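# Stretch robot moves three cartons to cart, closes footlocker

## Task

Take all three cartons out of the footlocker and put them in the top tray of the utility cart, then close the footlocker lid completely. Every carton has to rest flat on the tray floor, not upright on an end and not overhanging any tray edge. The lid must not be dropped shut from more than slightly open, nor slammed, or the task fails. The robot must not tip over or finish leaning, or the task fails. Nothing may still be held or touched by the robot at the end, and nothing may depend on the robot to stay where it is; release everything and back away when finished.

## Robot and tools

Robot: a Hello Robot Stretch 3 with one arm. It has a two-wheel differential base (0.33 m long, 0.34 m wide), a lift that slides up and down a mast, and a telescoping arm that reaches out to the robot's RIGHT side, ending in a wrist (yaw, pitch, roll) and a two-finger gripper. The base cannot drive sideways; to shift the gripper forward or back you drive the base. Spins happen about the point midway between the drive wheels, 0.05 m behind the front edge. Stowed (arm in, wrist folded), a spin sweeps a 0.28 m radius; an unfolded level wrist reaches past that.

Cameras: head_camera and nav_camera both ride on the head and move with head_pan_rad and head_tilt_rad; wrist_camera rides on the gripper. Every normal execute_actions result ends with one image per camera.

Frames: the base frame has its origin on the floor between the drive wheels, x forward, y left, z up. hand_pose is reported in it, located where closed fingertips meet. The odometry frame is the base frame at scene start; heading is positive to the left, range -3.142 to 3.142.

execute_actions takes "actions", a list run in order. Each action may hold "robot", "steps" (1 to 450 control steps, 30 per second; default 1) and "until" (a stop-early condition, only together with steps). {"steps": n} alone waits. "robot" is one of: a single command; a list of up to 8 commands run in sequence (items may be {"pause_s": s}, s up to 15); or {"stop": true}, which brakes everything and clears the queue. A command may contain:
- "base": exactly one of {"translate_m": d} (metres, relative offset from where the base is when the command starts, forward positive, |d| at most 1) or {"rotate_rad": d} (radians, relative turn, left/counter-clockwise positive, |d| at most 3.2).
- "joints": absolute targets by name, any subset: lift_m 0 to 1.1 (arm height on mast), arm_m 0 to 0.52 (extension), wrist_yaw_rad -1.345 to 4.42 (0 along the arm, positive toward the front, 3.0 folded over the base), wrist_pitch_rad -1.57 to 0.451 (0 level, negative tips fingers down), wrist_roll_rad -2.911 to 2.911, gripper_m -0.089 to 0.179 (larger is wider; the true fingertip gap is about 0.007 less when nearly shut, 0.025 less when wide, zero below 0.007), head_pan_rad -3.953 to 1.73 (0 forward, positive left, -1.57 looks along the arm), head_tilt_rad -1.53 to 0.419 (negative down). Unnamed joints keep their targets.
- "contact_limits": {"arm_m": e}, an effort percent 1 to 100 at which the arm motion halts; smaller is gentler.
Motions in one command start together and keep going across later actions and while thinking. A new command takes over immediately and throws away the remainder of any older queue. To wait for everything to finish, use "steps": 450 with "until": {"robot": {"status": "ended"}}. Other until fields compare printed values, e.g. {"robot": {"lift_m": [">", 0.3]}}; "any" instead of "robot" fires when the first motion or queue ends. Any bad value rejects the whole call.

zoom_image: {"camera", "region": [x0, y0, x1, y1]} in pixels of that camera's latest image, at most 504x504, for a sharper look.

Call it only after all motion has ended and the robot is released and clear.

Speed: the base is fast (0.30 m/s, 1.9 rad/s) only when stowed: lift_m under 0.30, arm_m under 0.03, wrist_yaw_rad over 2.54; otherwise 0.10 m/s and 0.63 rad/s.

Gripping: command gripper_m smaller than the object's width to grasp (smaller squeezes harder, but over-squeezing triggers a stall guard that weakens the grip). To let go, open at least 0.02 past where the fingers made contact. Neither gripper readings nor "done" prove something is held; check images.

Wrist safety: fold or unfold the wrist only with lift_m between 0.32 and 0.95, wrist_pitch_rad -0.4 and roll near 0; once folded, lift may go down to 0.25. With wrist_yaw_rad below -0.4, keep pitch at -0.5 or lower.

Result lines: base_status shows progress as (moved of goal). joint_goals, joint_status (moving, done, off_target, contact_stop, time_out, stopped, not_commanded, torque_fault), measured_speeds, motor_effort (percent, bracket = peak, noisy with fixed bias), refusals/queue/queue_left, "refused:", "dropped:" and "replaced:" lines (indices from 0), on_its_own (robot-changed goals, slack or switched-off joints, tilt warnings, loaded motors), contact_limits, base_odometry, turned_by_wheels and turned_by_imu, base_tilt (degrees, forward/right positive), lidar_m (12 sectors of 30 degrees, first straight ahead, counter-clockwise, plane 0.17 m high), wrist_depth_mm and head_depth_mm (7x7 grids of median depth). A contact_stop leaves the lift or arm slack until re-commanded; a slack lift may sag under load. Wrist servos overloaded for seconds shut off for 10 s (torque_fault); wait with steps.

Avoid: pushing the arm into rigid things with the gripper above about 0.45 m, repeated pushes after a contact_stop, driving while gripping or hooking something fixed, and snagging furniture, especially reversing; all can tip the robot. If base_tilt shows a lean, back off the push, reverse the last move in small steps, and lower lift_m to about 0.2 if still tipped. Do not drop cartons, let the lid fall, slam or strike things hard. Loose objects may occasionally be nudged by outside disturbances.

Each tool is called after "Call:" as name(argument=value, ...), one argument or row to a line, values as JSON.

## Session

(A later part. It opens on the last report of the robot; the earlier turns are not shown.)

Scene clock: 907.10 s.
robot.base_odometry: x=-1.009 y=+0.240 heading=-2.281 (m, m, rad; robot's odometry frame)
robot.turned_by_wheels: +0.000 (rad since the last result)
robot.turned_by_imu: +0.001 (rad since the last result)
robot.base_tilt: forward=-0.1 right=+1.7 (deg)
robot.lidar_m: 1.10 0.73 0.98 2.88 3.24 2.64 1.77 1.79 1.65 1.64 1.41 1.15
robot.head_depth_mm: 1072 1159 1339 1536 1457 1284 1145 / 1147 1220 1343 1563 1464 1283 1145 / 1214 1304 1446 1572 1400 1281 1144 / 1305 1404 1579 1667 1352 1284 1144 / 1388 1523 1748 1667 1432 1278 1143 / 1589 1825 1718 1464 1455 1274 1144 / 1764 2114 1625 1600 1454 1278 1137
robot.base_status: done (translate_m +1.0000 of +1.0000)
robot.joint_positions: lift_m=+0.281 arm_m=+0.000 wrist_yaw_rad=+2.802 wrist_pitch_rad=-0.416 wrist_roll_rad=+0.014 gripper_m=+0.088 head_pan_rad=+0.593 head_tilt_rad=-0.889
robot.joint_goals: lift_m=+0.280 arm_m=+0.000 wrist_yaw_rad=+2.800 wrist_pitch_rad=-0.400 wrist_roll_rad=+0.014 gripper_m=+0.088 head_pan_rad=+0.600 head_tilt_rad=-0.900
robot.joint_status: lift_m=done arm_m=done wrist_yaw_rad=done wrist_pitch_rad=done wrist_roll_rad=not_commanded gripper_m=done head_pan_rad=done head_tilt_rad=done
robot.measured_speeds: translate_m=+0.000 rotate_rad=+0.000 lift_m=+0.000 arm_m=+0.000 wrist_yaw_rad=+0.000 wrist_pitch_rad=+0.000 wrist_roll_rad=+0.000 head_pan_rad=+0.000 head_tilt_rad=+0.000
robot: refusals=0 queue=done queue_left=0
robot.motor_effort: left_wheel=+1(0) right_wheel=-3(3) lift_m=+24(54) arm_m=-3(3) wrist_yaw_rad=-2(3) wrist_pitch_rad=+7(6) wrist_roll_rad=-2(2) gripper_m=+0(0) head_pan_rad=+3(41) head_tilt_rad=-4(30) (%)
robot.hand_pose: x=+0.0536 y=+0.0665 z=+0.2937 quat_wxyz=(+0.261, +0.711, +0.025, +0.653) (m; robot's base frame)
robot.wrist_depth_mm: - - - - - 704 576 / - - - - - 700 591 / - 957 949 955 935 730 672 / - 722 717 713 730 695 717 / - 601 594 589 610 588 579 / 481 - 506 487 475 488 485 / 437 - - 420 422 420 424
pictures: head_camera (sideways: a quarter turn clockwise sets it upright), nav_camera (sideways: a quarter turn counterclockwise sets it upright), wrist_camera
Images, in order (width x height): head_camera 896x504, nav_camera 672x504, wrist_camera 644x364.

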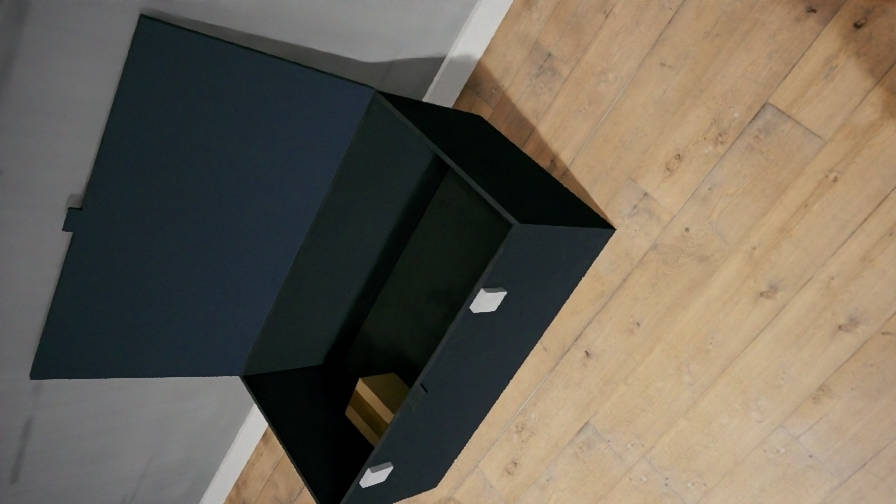

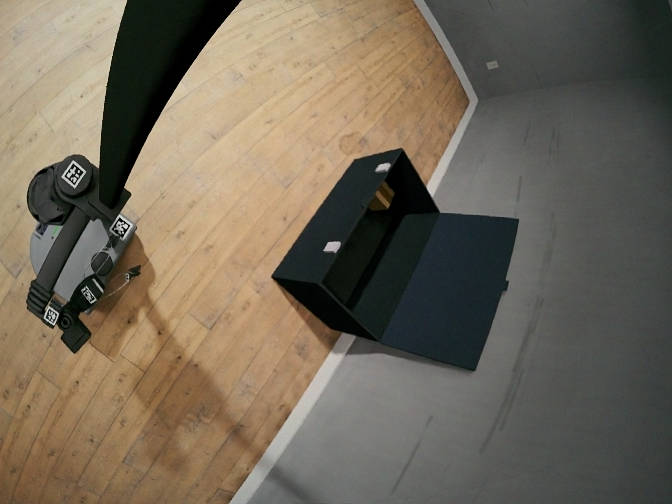

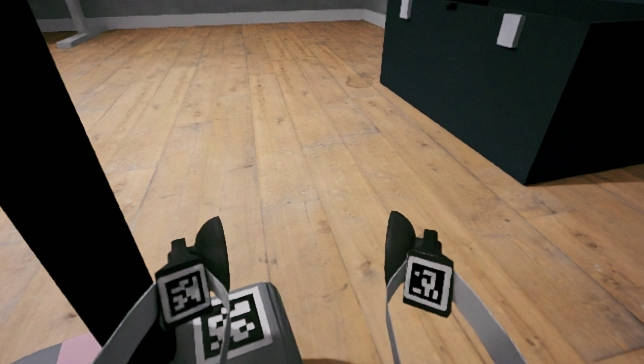

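Call:
execute_actions(
  actions=[
    {"robot":[{"base":{"rotate_rad":1.273},"joints":{"head_pan_rad":-1.57,"head_tilt_rad":-1.15,"gripper_m":0.152}},{"base":{"translate_m":0.99}}],"steps":300,"until":{"robot":{"status":"ended"}}},
    {"robot":{"base":{"translate_m":0.104},"joints":{"lift_m":0.55}},"steps":100,"until":{"robot":{"lift_m":[">",0.35]}}},
    {"robot":{"joints":{"wrist_yaw_rad":1.6}},"steps":100,"until":{"robot":{"base_status":"done","wrist_yaw_rad":["<",1.8]}}},
    {"robot":{"base":{"rotate_rad":0.272},"joints":{"wrist_pitch_rad":-1.57}},"steps":100,"until":{"robot":{"status":"ended"}}},
  ],
)

Scene clock: 931.67 s.
robot.base_odometry: x=-0.425 y=-0.686 heading=-0.736 (m, m, rad; robot's odometry frame)
robot.turned_by_wheels: +1.545 (rad since the last result)
robot.turned_by_imu: +1.516 (rad since the last result)
robot.base_tilt: forward=+0.0 right=+1.6 (deg)
robot.lidar_m: 2.05 2.02 2.80 2.76 2.53 2.74 2.67 0.53 0.40 0.40 1.05 1.58
robot.head_depth_mm: 897 1044 1244 1401 1240 1198 1111 / 902 1049 1250 1398 1169 - - / 900 1052 1260 1394 1102 - - / 908 1053 1271 1337 1103 - - / 947 1141 1414 1348 1245 1187 1102 / 1006 1220 1496 1412 1293 1192 1101 / 1017 1228 1489 1412 1292 1189 1101
robot.base_status: done (rotate_rad +0.2719 of +0.2720)
robot.joint_positions: lift_m=+0.549 arm_m=+0.000 wrist_yaw_rad=+1.603 wrist_pitch_rad=-1.558 wrist_roll_rad=+0.013 gripper_m=+0.152 head_pan_rad=-1.564 head_tilt_rad=-1.136
robot.joint_goals: lift_m=+0.550 arm_m=+0.000 wrist_yaw_rad=+1.600 wrist_pitch_rad=-1.570 wrist_roll_rad=+0.013 gripper_m=+0.152 head_pan_rad=-1.570 head_tilt_rad=-1.150
robot.joint_status: lift_m=done arm_m=done wrist_yaw_rad=done wrist_pitch_rad=done wrist_roll_rad=not_commanded gripper_m=done head_pan_rad=done head_tilt_rad=done
robot.measured_speeds: translate_m=+0.000 rotate_rad=+0.000 lift_m=+0.000 arm_m=+0.000 wrist_yaw_rad=+0.000 wrist_pitch_rad=+0.000 wrist_roll_rad=+0.000 head_pan_rad=+0.000 head_tilt_rad=+0.000
robot: refusals=0 queue=done queue_left=0
robot.motor_effort: left_wheel=-3(9) right_wheel=+2(11) lift_m=+56(63) arm_m=-3(3) wrist_yaw_rad=-4(5) wrist_pitch_rad=-2(7) wrist_roll_rad=-2(2) gripper_m=+0(82) head_pan_rad=-3(41) head_tilt_rad=-5(24) (%)
robot.hand_pose: x=-0.0421 y=-0.1462 z=+0.4317 quat_wxyz=(+0.707, +0.707, +0.002, +0.011) (m; robot's base frame)
robot.wrist_depth_mm: 525 525 540 550 554 560 566 / 540 538 547 560 564 430 288 / 546 - - 575 583 399 297 / 554 - - 592 598 389 297 / 579 - - 609 615 356 606 / 591 - - 621 629 - 630 / 607 624 628 641 626 364 645
pictures: head_camera (sideways: a quarter turn clockwise sets it upright), nav_camera (sideways: a quarter turn counterclockwise sets it upright), wrist_camera
Images, in order (width x height): head_camera 896x504, nav_camera 672x504, wrist_camera 644x364.

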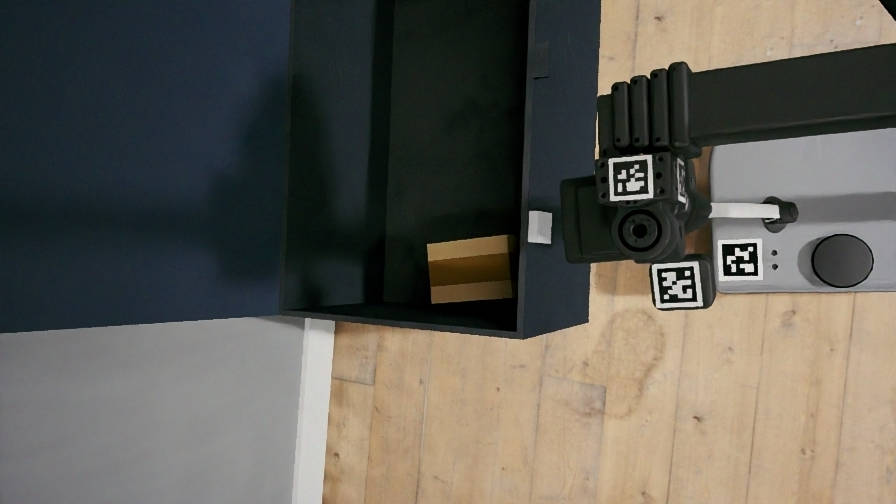

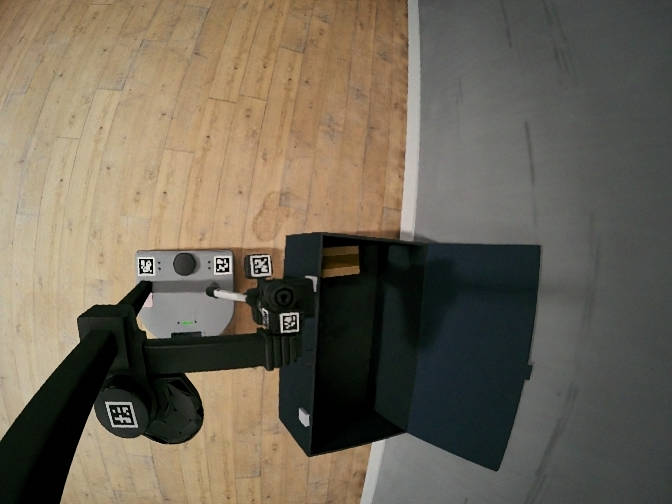

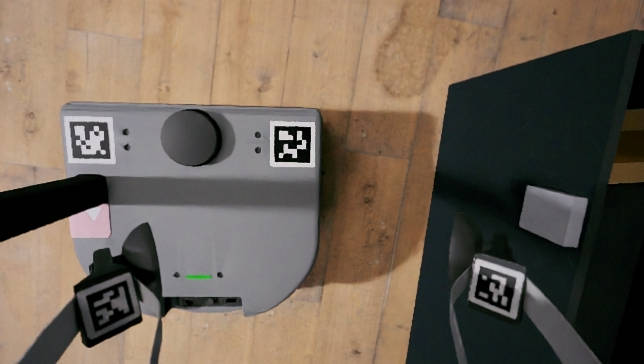

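Call:
execute_actions(
  actions=[
    {"robot":{"base":{"translate_m":0.035},"joints":{"wrist_yaw_rad":0.12,"arm_m":0.41,"gripper_m":0.145}},"steps":200,"until":{"robot":{"status":"ended"}}},
    {"robot":{"joints":{"lift_m":0.36}},"steps":100,"until":{"robot":{"status":"ended"}}},
  ],
)

Scene clock: 942.07 s.
robot.base_odometry: x=-0.399 y=-0.709 heading=-0.736 (m, m, rad; robot's odometry frame)
robot.turned_by_wheels: +0.000 (rad since the last result)
robot.turned_by_imu: -0.004 (rad since the last result)
robot.base_tilt: forward=-0.1 right=+1.6 (deg)
robot.lidar_m: 2.02 1.99 2.81 2.76 2.53 2.77 2.72 0.53 0.41 0.40 1.06 1.58
robot.head_depth_mm: 900 1045 1254 1399 1255 1199 1121 / 902 1052 1263 1401 1256 1210 - / 908 1057 - 1379 1195 1216 - / 907 1060 1192 1246 1206 1219 - / 979 1173 1474 1399 1281 1193 1103 / 1008 1224 1492 1412 1294 1190 1102 / 1017 1231 1490 1412 1293 1185 1100
robot.base_status: done (translate_m +0.0350 of +0.0350)
robot.joint_positions: lift_m=+0.456 arm_m=+0.410 wrist_yaw_rad=+0.121 wrist_pitch_rad=-1.564 wrist_roll_rad=+0.012 gripper_m=+0.145 head_pan_rad=-1.564 head_tilt_rad=-1.137
robot.joint_goals: lift_m=+0.456 arm_m=+0.410 wrist_yaw_rad=+0.120 wrist_pitch_rad=-1.570 wrist_roll_rad=+0.012 gripper_m=+0.145 head_pan_rad=-1.570 head_tilt_rad=-1.150
robot.joint_status: lift_m=contact_stop arm_m=done wrist_yaw_rad=done wrist_pitch_rad=done wrist_roll_rad=not_commanded gripper_m=done head_pan_rad=done head_tilt_rad=done
robot.measured_speeds: translate_m=+0.000 rotate_rad=-0.004 lift_m=-0.001 arm_m=+0.000 wrist_yaw_rad=+0.000 wrist_pitch_rad=+0.000 wrist_roll_rad=+0.000 head_pan_rad=+0.000 head_tilt_rad=+0.000
robot: refusals=0 queue=dropped queue_left=0
robot.on_its_own: lift_m is slack since a contact_stop, until your next command for it (your +0.360 is given up)
robot.motor_effort: left_wheel=-6(6) right_wheel=+8(9) lift_m=+26(56) arm_m=+3(3) wrist_yaw_rad=-1(5) wrist_pitch_rad=+0(2) wrist_roll_rad=-1(2) gripper_m=-6(39) head_pan_rad=-3(2) head_tilt_rad=-6(6) (%)
robot.hand_pose: x=-0.0243 y=-0.5326 z=+0.3385 quat_wxyz=(+0.528, +0.525, -0.474, -0.471) (m; robot's base frame)
robot.wrist_depth_mm: 446 445 226 440 449 455 457 / 459 455 249 345 460 465 478 / 464 468 279 349 474 471 482 / 474 479 317 359 491 489 500 / 490 194 363 485 493 503 513 / 497 185 330 394 432 517 520 / 527 221 267 293 325 338 402
pictures: head_camera (sideways: a quarter turn clockwise sets it upright), nav_camera (sideways: a quarter turn counterclockwise sets it upright), wrist_camera
Images, in order (width x height): head_camera 896x504, nav_camera 672x504, wrist_camera 644x364.

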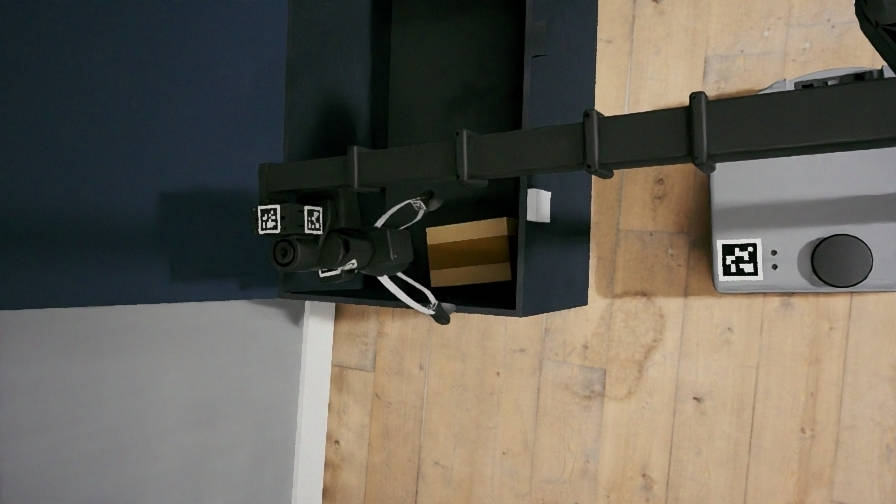

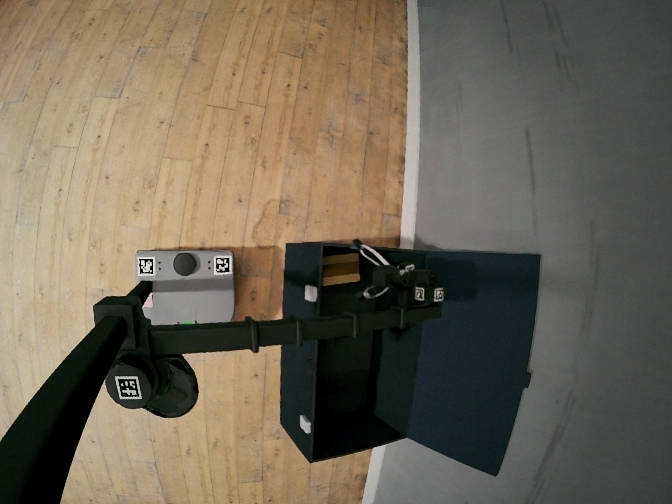

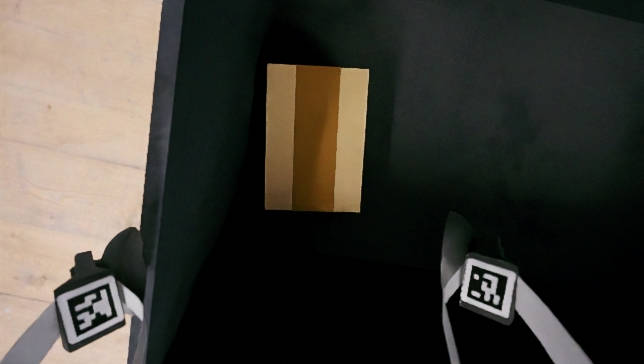

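Call:
execute_actions(
  actions=[
    {"robot":{"joints":{"lift_m":0.5}},"steps":100,"until":{"robot":{"status":"ended"}}},
    {"robot":{"base":{"translate_m":-0.03},"joints":{"arm_m":0.465,"gripper_m":0.135}},"steps":200,"until":{"robot":{"status":"ended"}}},
    {"robot":{"joints":{"lift_m":0.32}},"steps":100,"until":{"robot":{"status":"ended"}}},
  ],
)

Scene clock: 960.87 s.
robot.base_odometry: x=-0.422 y=-0.689 heading=-0.736 (m, m, rad; robot's odometry frame)
robot.turned_by_wheels: +0.000 (rad since the last result)
robot.turned_by_imu: +0.001 (rad since the last result)
robot.base_tilt: forward=-0.1 right=+1.7 (deg)
robot.lidar_m: 2.05 2.01 2.80 2.76 2.52 2.75 2.71 0.53 0.40 0.40 1.05 1.57
robot.head_depth_mm: 902 1044 1255 1396 1254 1198 1125 / 902 1048 1257 1400 1251 1206 - / 904 1051 1217 1406 1185 - - / 906 1055 1193 1266 1195 1213 - / 948 1136 1408 1354 1249 1195 1102 / 1003 1220 1488 1412 1292 1190 1104 / 1014 1229 1488 1417 1288 1185 1101
robot.base_status: done (translate_m -0.0300 of -0.0300)
robot.joint_positions: lift_m=+0.321 arm_m=+0.465 wrist_yaw_rad=+0.121 wrist_pitch_rad=-1.560 wrist_roll_rad=+0.012 gripper_m=+0.135 head_pan_rad=-1.564 head_tilt_rad=-1.137
robot.joint_goals: lift_m=+0.320 arm_m=+0.465 wrist_yaw_rad=+0.120 wrist_pitch_rad=-1.570 wrist_roll_rad=+0.012 gripper_m=+0.135 head_pan_rad=-1.570 head_tilt_rad=-1.150
robot.joint_status: lift_m=done arm_m=done wrist_yaw_rad=done wrist_pitch_rad=done wrist_roll_rad=not_commanded gripper_m=done head_pan_rad=done head_tilt_rad=done
robot.measured_speeds: translate_m=+0.000 rotate_rad=+0.000 lift_m=+0.000 arm_m=+0.000 wrist_yaw_rad=+0.000 wrist_pitch_rad=+0.000 wrist_roll_rad=+0.000 head_pan_rad=+0.000 head_tilt_rad=+0.000
robot: refusals=0 queue=done queue_left=0
robot.motor_effort: left_wheel=-2(7) right_wheel=+0(23) lift_m=+24(60) arm_m=+3(4) wrist_yaw_rad=+0(1) wrist_pitch_rad=-1(2) wrist_roll_rad=-1(1) gripper_m=+0(49) head_pan_rad=-3(3) head_tilt_rad=-6(7) (%)
robot.hand_pose: x=-0.0242 y=-0.5883 z=+0.2028 quat_wxyz=(+0.529, +0.524, -0.474, -0.470) (m; robot's base frame)
robot.wrist_depth_mm: 119 163 309 315 319 325 328 / 124 171 316 322 326 333 338 / 129 180 214 216 336 344 350 / 134 190 218 223 345 353 358 / 140 185 224 229 356 363 366 / 145 - 230 236 363 373 377 / - 234 341 366 373 384 396
pictures: head_camera (sideways: a quarter turn clockwise sets it upright), nav_camera (sideways: a quarter turn counterclockwise sets it upright), wrist_camera
Images, in order (width x height): head_camera 896x504, nav_camera 672x504, wrist_camera 644x364.

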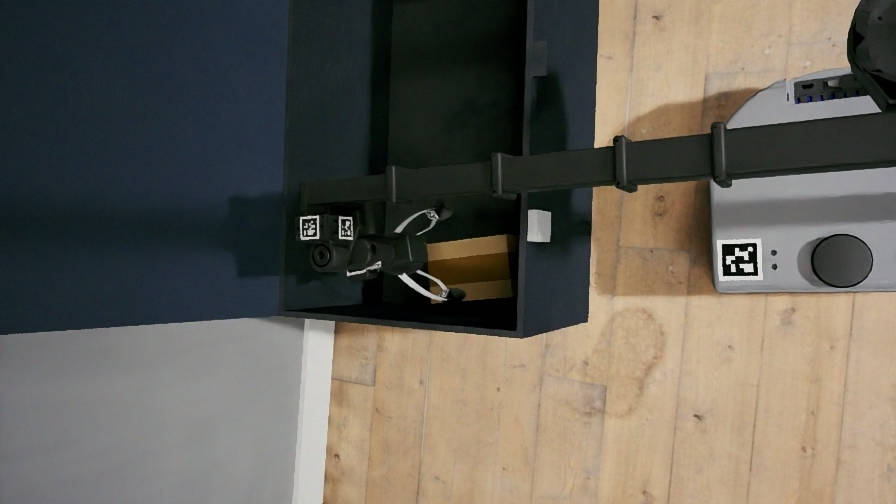

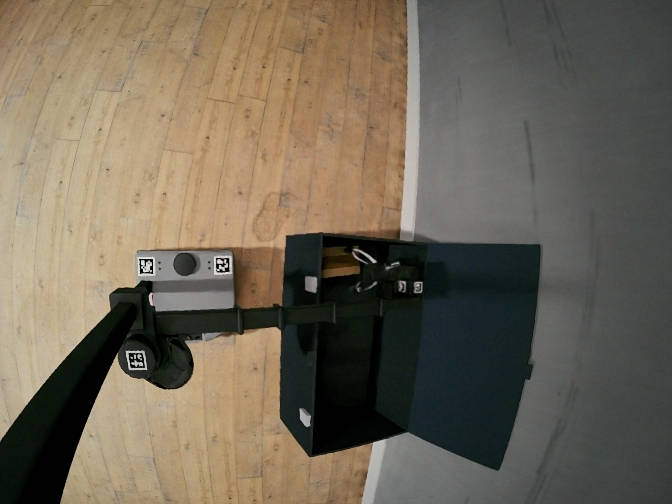

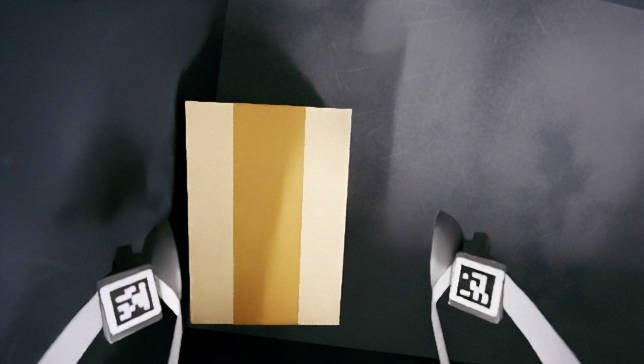

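Call:
execute_actions(
  actions=[
    {"robot":{"base":{"translate_m":0.03},"joints":{"arm_m":0.45,"gripper_m":0.0}},"steps":200,"until":{"robot":{"status":"ended"}}},
    {"robot":{"joints":{"lift_m":0.22}},"steps":100,"until":{"robot":{"status":"ended"}}},
    {"robot":{"base":{"translate_m":-0.04}},"steps":200,"until":{"robot":{"status":"ended"}}},
  ],
)

Scene clock: 995.57 s.
robot.base_odometry: x=-0.429 y=-0.682 heading=-0.735 (m, m, rad; robot's odometry frame)
robot.turned_by_wheels: +0.001 (rad since the last result)
robot.turned_by_imu: +0.013 (rad since the last result)
robot.base_tilt: forward=-0.1 right=+1.6 (deg)
robot.lidar_m: 2.06 2.02 2.81 2.76 2.52 2.73 2.63 0.52 0.40 0.40 1.05 1.59
robot.head_depth_mm: 898 1043 1251 1399 1242 1200 1123 / 900 1049 1252 1391 1254 1206 - / 905 1055 1223 1392 1248 - - / 907 1060 1227 1263 1203 1212 - / 948 1143 1414 1356 1247 1191 1103 / 1008 1221 1491 1413 1288 1191 1106 / 1018 1233 1485 1411 1290 1188 1099
robot.base_status: done (translate_m -0.0400 of -0.0400)
robot.joint_positions: lift_m=+0.277 arm_m=+0.450 wrist_yaw_rad=+0.115 wrist_pitch_rad=-1.562 wrist_roll_rad=+0.012 gripper_m=+0.000 head_pan_rad=-1.564 head_tilt_rad=-1.138
robot.joint_goals: lift_m=+0.277 arm_m=+0.450 wrist_yaw_rad=+0.120 wrist_pitch_rad=-1.570 wrist_roll_rad=+0.012 gripper_m=+0.000 head_pan_rad=-1.570 head_tilt_rad=-1.150
robot.joint_status: lift_m=contact_stop arm_m=done wrist_yaw_rad=done wrist_pitch_rad=done wrist_roll_rad=not_commanded gripper_m=done head_pan_rad=done head_tilt_rad=done
robot.measured_speeds: translate_m=+0.000 rotate_rad=+0.000 lift_m=+0.000 arm_m=+0.000 wrist_yaw_rad=+0.000 wrist_pitch_rad=+0.000 wrist_roll_rad=+0.000 head_pan_rad=+0.000 head_tilt_rad=+0.000
robot: refusals=0 queue=done queue_left=0
robot.on_its_own: lift_m is slack since a contact_stop, until your next command for it (your +0.220 is given up); right_wheel is at rest, and its effort (-24) is outside its rest range (-18 to +18)
robot.motor_effort: left_wheel=+8(12) right_wheel=-24(34) lift_m=+40(35) arm_m=-2(1) wrist_yaw_rad=+6(6) wrist_pitch_rad=-1(3) wrist_roll_rad=-2(1) gripper_m=-12(81) head_pan_rad=-3(3) head_tilt_rad=-6(5) (%)
robot.hand_pose: x=-0.0241 y=-0.5735 z=+0.1590 quat_wxyz=(+0.527, +0.523, -0.476, -0.472) (m; robot's base frame)
robot.wrist_depth_mm: 119 161 272 275 280 283 286 / 123 169 170 173 286 290 295 / 129 178 173 175 293 299 302 / 133 190 178 180 304 307 309 / 140 200 181 184 312 315 319 / 146 214 189 - 322 327 330 / 149 224 194 196 330 333 342
pictures: head_camera (sideways: a quarter turn clockwise sets it upright), nav_camera (sideways: a quarter turn counterclockwise sets it upright), wrist_camera
Images, in order (width x height): head_camera 896x504, nav_camera 672x504, wrist_camera 644x364.

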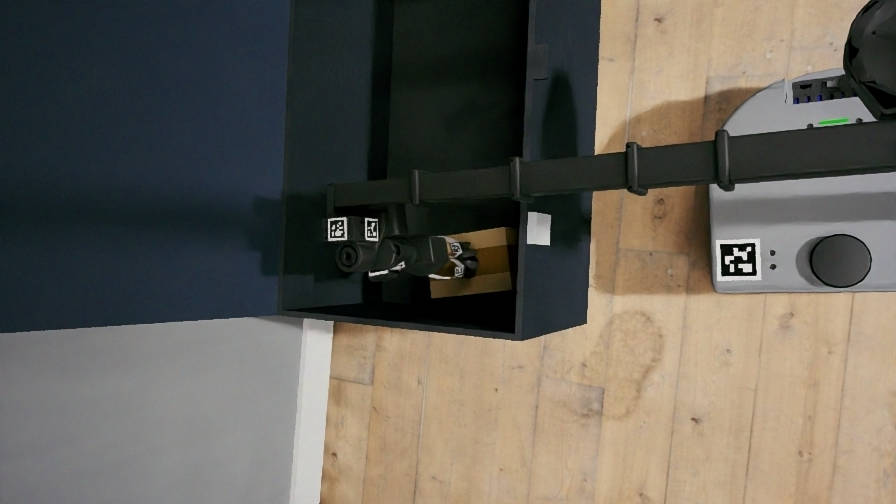

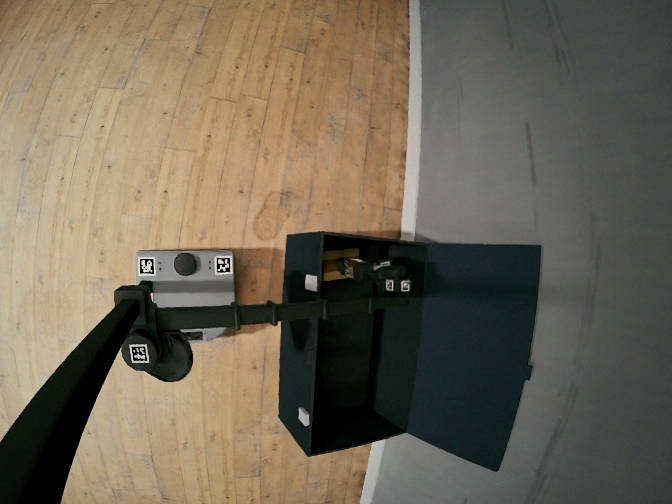

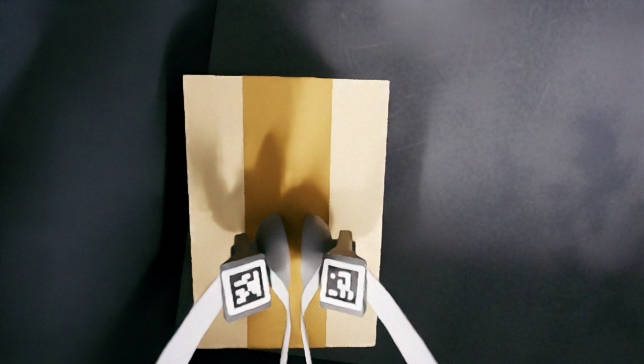

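Call:
execute_actions(
  actions=[
    {"robot":{"base":{"translate_m":-0.035}},"steps":200,"until":{"robot":{"status":"ended"}}},
    {"robot":{"joints":{"lift_m":0.32}},"steps":100,"until":{"robot":{"status":"ended"}}},
    {"robot":{"joints":{"gripper_m":0.14,"arm_m":0.47}},"steps":100,"until":{"robot":{"status":"ended"}}},
  ],
)

Scene clock: 1004.87 s.
robot.base_odometry: x=-0.455 y=-0.659 heading=-0.736 (m, m, rad; robot's odometry frame)
robot.turned_by_wheels: -0.001 (rad since the last result)
robot.turned_by_imu: +0.000 (rad since the last result)
robot.base_tilt: forward=+0.0 right=+1.6 (deg)
robot.lidar_m: 2.09 2.05 2.80 2.77 2.50 2.70 2.63 0.52 0.40 0.39 0.42 1.58
robot.head_depth_mm: 896 1038 1247 1403 1235 1196 1120 / 900 1043 1251 1393 1254 1210 - / 902 1045 1220 1393 1254 - - / 905 1055 1188 1249 1193 1214 - / 909 1086 1317 1355 1207 1194 1104 / 1004 1217 1497 1407 1291 1187 1098 / 1016 1225 1490 1411 1289 1188 1103
robot.base_status: done (translate_m -0.0350 of -0.0350)
robot.joint_positions: lift_m=+0.319 arm_m=+0.470 wrist_yaw_rad=+0.117 wrist_pitch_rad=-1.562 wrist_roll_rad=+0.012 gripper_m=+0.140 head_pan_rad=-1.564 head_tilt_rad=-1.138
robot.joint_goals: lift_m=+0.320 arm_m=+0.470 wrist_yaw_rad=+0.120 wrist_pitch_rad=-1.570 wrist_roll_rad=+0.012 gripper_m=+0.140 head_pan_rad=-1.570 head_tilt_rad=-1.150
robot.joint_status: lift_m=done arm_m=done wrist_yaw_rad=done wrist_pitch_rad=done wrist_roll_rad=not_commanded gripper_m=done head_pan_rad=done head_tilt_rad=done
robot.measured_speeds: translate_m=+0.000 rotate_rad=+0.000 lift_m=+0.000 arm_m=+0.000 wrist_yaw_rad=+0.000 wrist_pitch_rad=+0.000 wrist_roll_rad=+0.000 head_pan_rad=+0.000 head_tilt_rad=+0.000
robot: refusals=0 queue=done queue_left=0
robot.motor_effort: left_wheel=-2(10) right_wheel=+0(31) lift_m=+55(59) arm_m=+3(5) wrist_yaw_rad=+3(5) wrist_pitch_rad=-1(1) wrist_roll_rad=-1(1) gripper_m=+0(82) head_pan_rad=-2(2) head_tilt_rad=-6(5) (%)
robot.hand_pose: x=-0.0242 y=-0.5930 z=+0.2018 quat_wxyz=(+0.528, +0.524, -0.475, -0.471) (m; robot's base frame)
robot.wrist_depth_mm: 162 226 306 312 319 323 327 / 167 237 316 321 325 332 336 / 174 251 316 216 336 341 346 / 182 266 220 220 343 351 359 / 189 262 227 227 352 361 371 / 195 - 346 234 360 371 378 / - 323 349 364 380 388 390
pictures: head_camera (sideways: a quarter turn clockwise sets it upright), nav_camera (sideways: a quarter turn counterclockwise sets it upright), wrist_camera
Images, in order (width x height): head_camera 896x504, nav_camera 672x504, wrist_camera 644x364.

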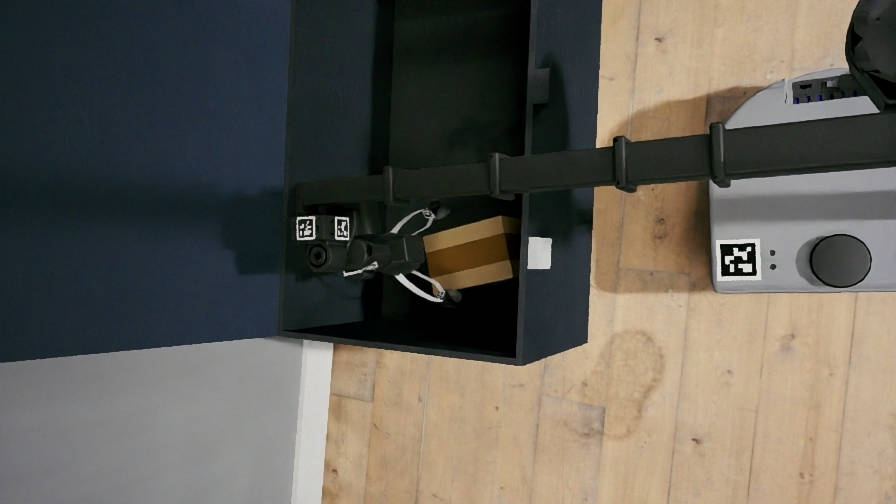

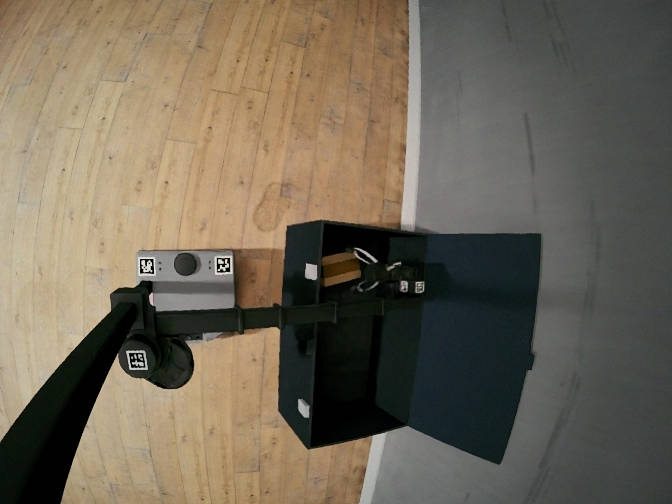

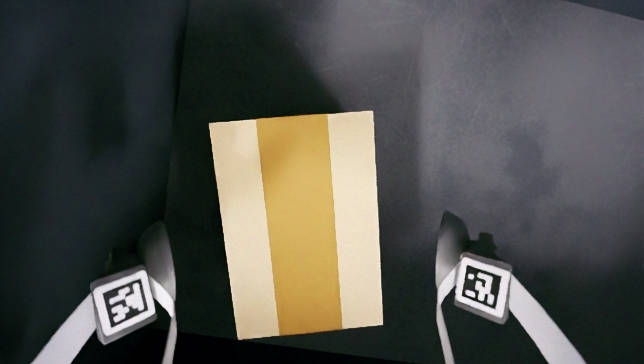

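Call:
execute_actions(
  actions=[
    {"robot":{"base":{"translate_m":0.005},"joints":{"wrist_yaw_rad":0.22,"arm_m":0.445,"gripper_m":0.148}},"steps":200,"until":{"robot":{"status":"ended"}}},
    {"robot":{"joints":{"lift_m":0.22}},"steps":100,"until":{"robot":{"status":"ended"}}},
  ],
)

Scene clock: 1013.80 s.
robot.base_odometry: x=-0.451 y=-0.662 heading=-0.736 (m, m, rad; robot's odometry frame)
robot.turned_by_wheels: +0.000 (rad since the last result)
robot.turned_by_imu: +0.001 (rad since the last result)
robot.base_tilt: forward=+0.0 right=+1.6 (deg)
robot.lidar_m: 2.09 2.05 2.80 2.77 2.50 2.71 2.64 0.52 0.40 0.39 0.42 1.58
robot.head_depth_mm: 894 1041 1246 1406 1239 1199 1119 / 896 1045 1251 1396 1255 1209 - / 902 1051 1259 1400 1249 1206 - / 904 1054 1229 1234 1194 1213 - / 907 1084 1293 1349 1214 1188 1105 / 1005 1211 1493 1410 1292 1188 1100 / 1014 1230 1495 1410 1287 1189 1104
robot.base_status: done (translate_m +0.0050 of +0.0050)
robot.joint_positions: lift_m=+0.221 arm_m=+0.445 wrist_yaw_rad=+0.217 wrist_pitch_rad=-1.562 wrist_roll_rad=+0.012 gripper_m=+0.148 head_pan_rad=-1.564 head_tilt_rad=-1.138
robot.joint_goals: lift_m=+0.220 arm_m=+0.445 wrist_yaw_rad=+0.220 wrist_pitch_rad=-1.570 wrist_roll_rad=+0.012 gripper_m=+0.148 head_pan_rad=-1.570 head_tilt_rad=-1.150
robot.joint_status: lift_m=done arm_m=done wrist_yaw_rad=done wrist_pitch_rad=done wrist_roll_rad=not_commanded gripper_m=done head_pan_rad=done head_tilt_rad=done
robot.measured_speeds: translate_m=+0.000 rotate_rad=+0.000 lift_m=+0.000 arm_m=+0.000 wrist_yaw_rad=+0.000 wrist_pitch_rad=+0.000 wrist_roll_rad=+0.000 head_pan_rad=+0.000 head_tilt_rad=+0.000
robot: refusals=0 queue=done queue_left=0
robot.motor_effort: left_wheel=-2(2) right_wheel=+0(5) lift_m=+24(57) arm_m=-3(5) wrist_yaw_rad=+2(3) wrist_pitch_rad=-1(1) wrist_roll_rad=-1(1) gripper_m=+0(42) head_pan_rad=-3(3) head_tilt_rad=-5(6) (%)
robot.hand_pose: x=-0.0263 y=-0.5690 z=+0.1028 quat_wxyz=(+0.551, +0.547, -0.448, -0.444) (m; robot's base frame)
robot.wrist_depth_mm: 151 197 217 221 223 228 233 / 160 205 113 115 117 235 239 / 170 225 116 118 120 242 245 / 180 231 120 121 123 248 253 / 193 237 123 125 127 257 259 / 201 - 126 128 131 - 267 / - 253 130 132 135 270 278
pictures: head_camera (sideways: a quarter turn clockwise sets it upright), nav_camera (sideways: a quarter turn counterclockwise sets it upright), wrist_camera
Images, in order (width x height): head_camera 896x504, nav_camera 672x504, wrist_camera 644x364.

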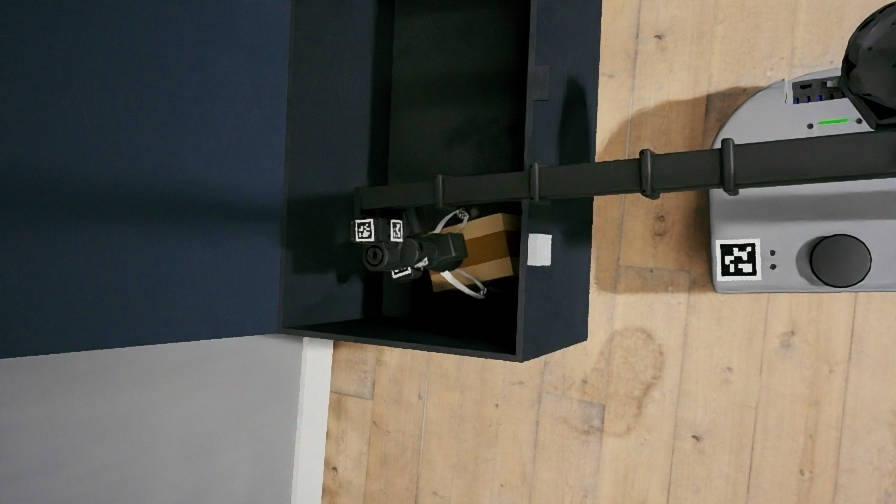

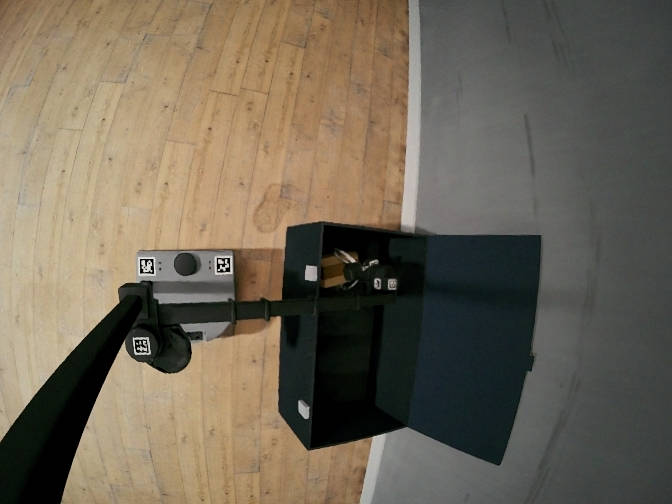

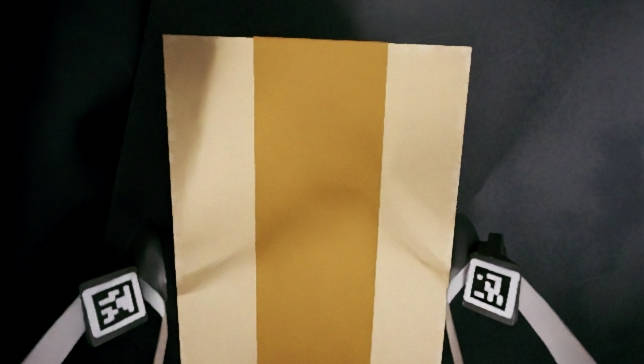

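Call:
execute_actions(
  actions=[
    {"robot":{"joints":{"gripper_m":0.085}},"steps":60,"until":{"robot":{"status":"ended"}}},
    {"robot":{"joints":{"lift_m":1.09}},"steps":200,"until":{"robot":{"lift_m":[">",0.62]}}},
    {"robot":{"joints":{"arm_m":0.03,"wrist_yaw_rad":0,"head_pan_rad":0.15,"head_tilt_rad":-0.8}},"steps":200,"until":{"robot":{"arm_m":["<",0.12]}}},
  ],
)

Call:
execute_actions(
  actions=[
    {"robot":[{"base":{"rotate_rad":2.09}},{"base":{"translate_m":0.9}},{"base":{"translate_m":0.85}}],"steps":450,"until":{"robot":{"status":"ended"}}},
    {"steps":450,"until":{"robot":{"status":"ended"}}},
  ],
)

Scene clock: 1033.07 s.
robot.base_odometry: x=-0.451 y=-0.662 heading=-0.736 (m, m, rad; robot's odometry frame)
robot.turned_by_wheels: +0.000 (rad since the last result)
robot.turned_by_imu: +0.002 (rad since the last result)
robot.base_tilt: forward=-0.1 right=+1.6 (deg)
robot.lidar_m: 2.09 2.05 2.81 2.77 2.50 2.70 2.63 0.52 0.40 0.39 0.42 1.58
robot.head_depth_mm: 1767 1971 2162 1838 1548 1330 1171 / 1799 2020 2204 1859 1539 1331 1171 / 1833 2065 2213 1834 1549 1329 1172 / 1874 2110 2274 1838 1544 1327 1172 / 1917 2137 2264 1833 1539 1333 1173 / 1944 2221 2262 1842 1548 1332 1175 / 1980 2269 2261 1836 1545 1330 1170
robot.base_status: done (translate_m +0.0050 of +0.0050)
robot.joint_positions: lift_m=+0.934 arm_m=+0.118 wrist_yaw_rad=+0.002 wrist_pitch_rad=-1.555 wrist_roll_rad=+0.012 gripper_m=+0.086 head_pan_rad=+0.143 head_tilt_rad=-0.804
robot.joint_goals: lift_m=+1.090 arm_m=+0.030 wrist_yaw_rad=+0.000 wrist_pitch_rad=-1.570 wrist_roll_rad=+0.012 gripper_m=+0.085 head_pan_rad=+0.150 head_tilt_rad=-0.800
robot.joint_status: lift_m=moving arm_m=moving wrist_yaw_rad=moving wrist_pitch_rad=done wrist_roll_rad=not_commanded gripper_m=done head_pan_rad=done head_tilt_rad=done
robot.measured_speeds: translate_m=+0.000 rotate_rad=+0.000 lift_m=+0.110 arm_m=-0.140 wrist_yaw_rad=+0.000 wrist_pitch_rad=+0.000 wrist_roll_rad=+0.000 head_pan_rad=+0.000 head_tilt_rad=+0.000
robot: refusals=0 queue=running queue_left=0
robot.motor_effort: left_wheel=-1(5) right_wheel=+0(9) lift_m=+68(69) arm_m=-5(3) wrist_yaw_rad=-3(4) wrist_pitch_rad=-4(5) wrist_roll_rad=-1(1) gripper_m=-19(94) head_pan_rad=+3(42) head_tilt_rad=+2(24) (%)
robot.hand_pose: x=-0.0217 y=-0.2425 z=+0.8161 quat_wxyz=(+0.502, +0.494, -0.506, -0.499) (m; robot's base frame)
robot.wrist_depth_mm: 857 858 853 866 883 899 699 / 880 889 125 127 129 917 737 / 892 894 126 128 130 980 - / 905 936 127 129 132 - - / 940 940 128 130 132 - - / 964 949 129 131 133 - - / - - 130 132 135 - -
pictures: head_camera (sideways: a quarter turn clockwise sets it upright), nav_camera (sideways: a quarter turn counterclockwise sets it upright), wrist_camera
Images, in order (width x height): head_camera 896x504, nav_camera 672x504, wrist_camera 644x364.

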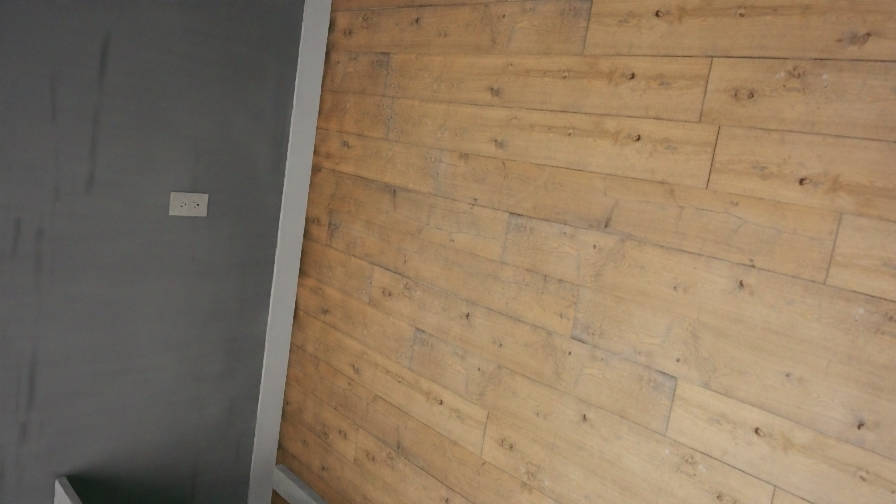

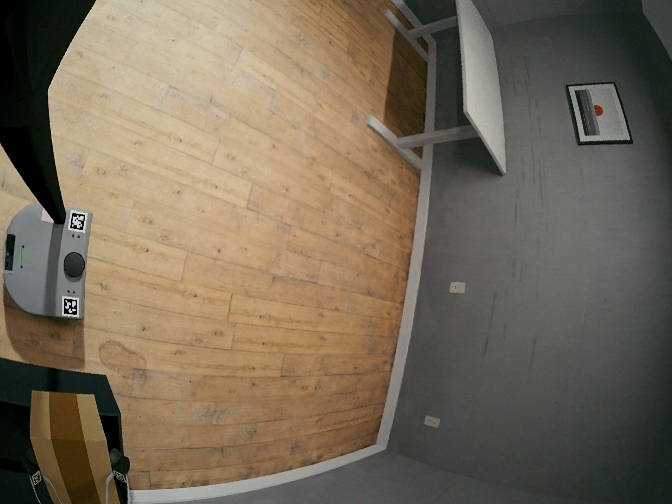

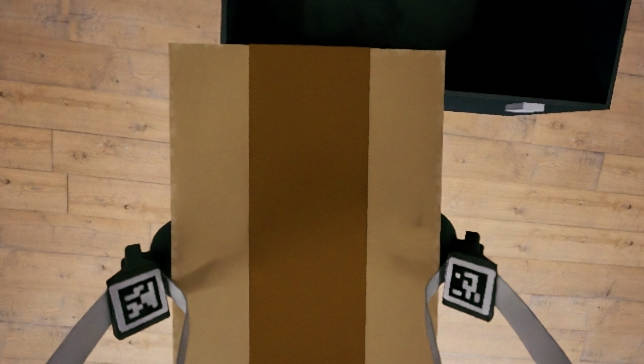

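Scene clock: 1056.80 s.
robot.base_odometry: x=-0.074 y=+1.047 heading=+1.354 (m, m, rad; robot's odometry frame)
robot.turned_by_wheels: +2.090 (rad since the last result)
robot.turned_by_imu: +2.054 (rad since the last result)
robot.base_tilt: forward=-0.1 right=+1.6 (deg)
robot.lidar_m: 0.94 0.82 1.66 1.78 2.42 1.88 1.95 3.13 2.66 1.79 1.41 1.38
robot.head_depth_mm: 1290 1415 1575 1739 1548 1336 1172 / 1382 1526 1714 1797 1551 1334 1173 / 1482 1569 1839 1797 1549 1334 1172 / 1584 1167 1432 1624 1550 1335 1174 / 1657 1093 1443 1505 1486 1334 1173 / 1767 951 1355 1203 1400 1330 1171 / 1667 908 886 1122 1441 1335 1171
robot.base_status: done (translate_m +0.8500 of +0.8500)
robot.joint_positions: lift_m=+1.089 arm_m=+0.030 wrist_yaw_rad=+0.002 wrist_pitch_rad=-1.555 wrist_roll_rad=+0.012 gripper_m=+0.086 head_pan_rad=+0.143 head_tilt_rad=-0.804
robot.joint_goals: lift_m=+1.090 arm_m=+0.030 wrist_yaw_rad=+0.000 wrist_pitch_rad=-1.570 wrist_roll_rad=+0.012 gripper_m=+0.085 head_pan_rad=+0.150 head_tilt_rad=-0.800
robot.joint_status: lift_m=done arm_m=done wrist_yaw_rad=done wrist_pitch_rad=done wrist_roll_rad=not_commanded gripper_m=done head_pan_rad=done head_tilt_rad=done
robot.measured_speeds: translate_m=+0.000 rotate_rad=+0.000 lift_m=+0.000 arm_m=+0.000 wrist_yaw_rad=+0.000 wrist_pitch_rad=+0.000 wrist_roll_rad=+0.000 head_pan_rad=+0.000 head_tilt_rad=+0.000
robot: refusals=0 queue=done queue_left=0
robot.motor_effort: left_wheel=-3(7) right_wheel=+2(7) lift_m=+65(66) arm_m=-3(5) wrist_yaw_rad=-3(1) wrist_pitch_rad=-3(4) wrist_roll_rad=-1(2) gripper_m=-19(20) head_pan_rad=+3(3) head_tilt_rad=+2(1) (%)
robot.hand_pose: x=-0.0217 y=-0.1551 z=+0.9713 quat_wxyz=(+0.501, +0.494, -0.506, -0.499) (m; robot's base frame)
robot.wrist_depth_mm: - - - - - - - / - - 125 127 129 - - / - - 126 128 130 - - / - - 127 129 131 - - / - - 128 129 132 - - / - - 129 131 134 - - / - - 130 132 135 - -
pictures: head_camera (sideways: a quarter turn clockwise sets it upright), nav_camera (sideways: a quarter turn counterclockwise sets it upright), wrist_camera
Images, in order (width x height): head_camera 896x504, nav_camera 672x504, wrist_camera 644x364.

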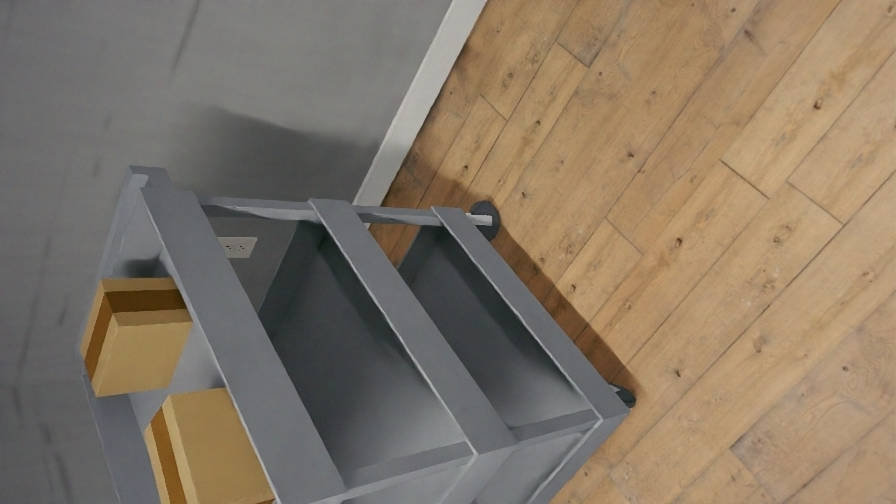

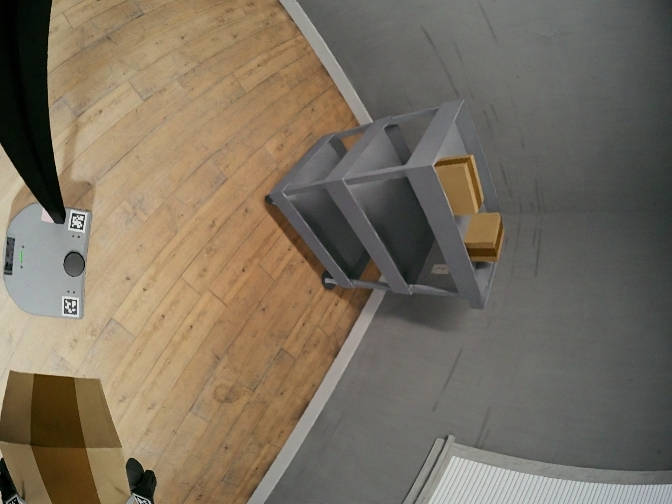

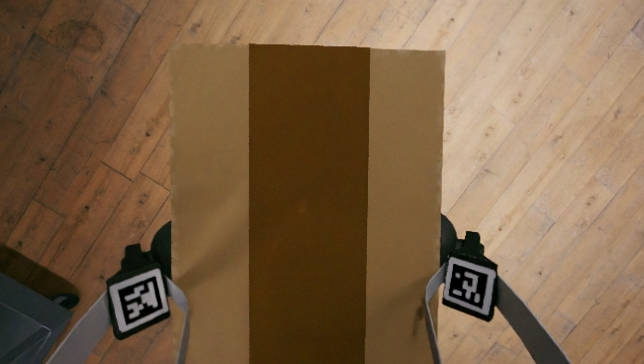

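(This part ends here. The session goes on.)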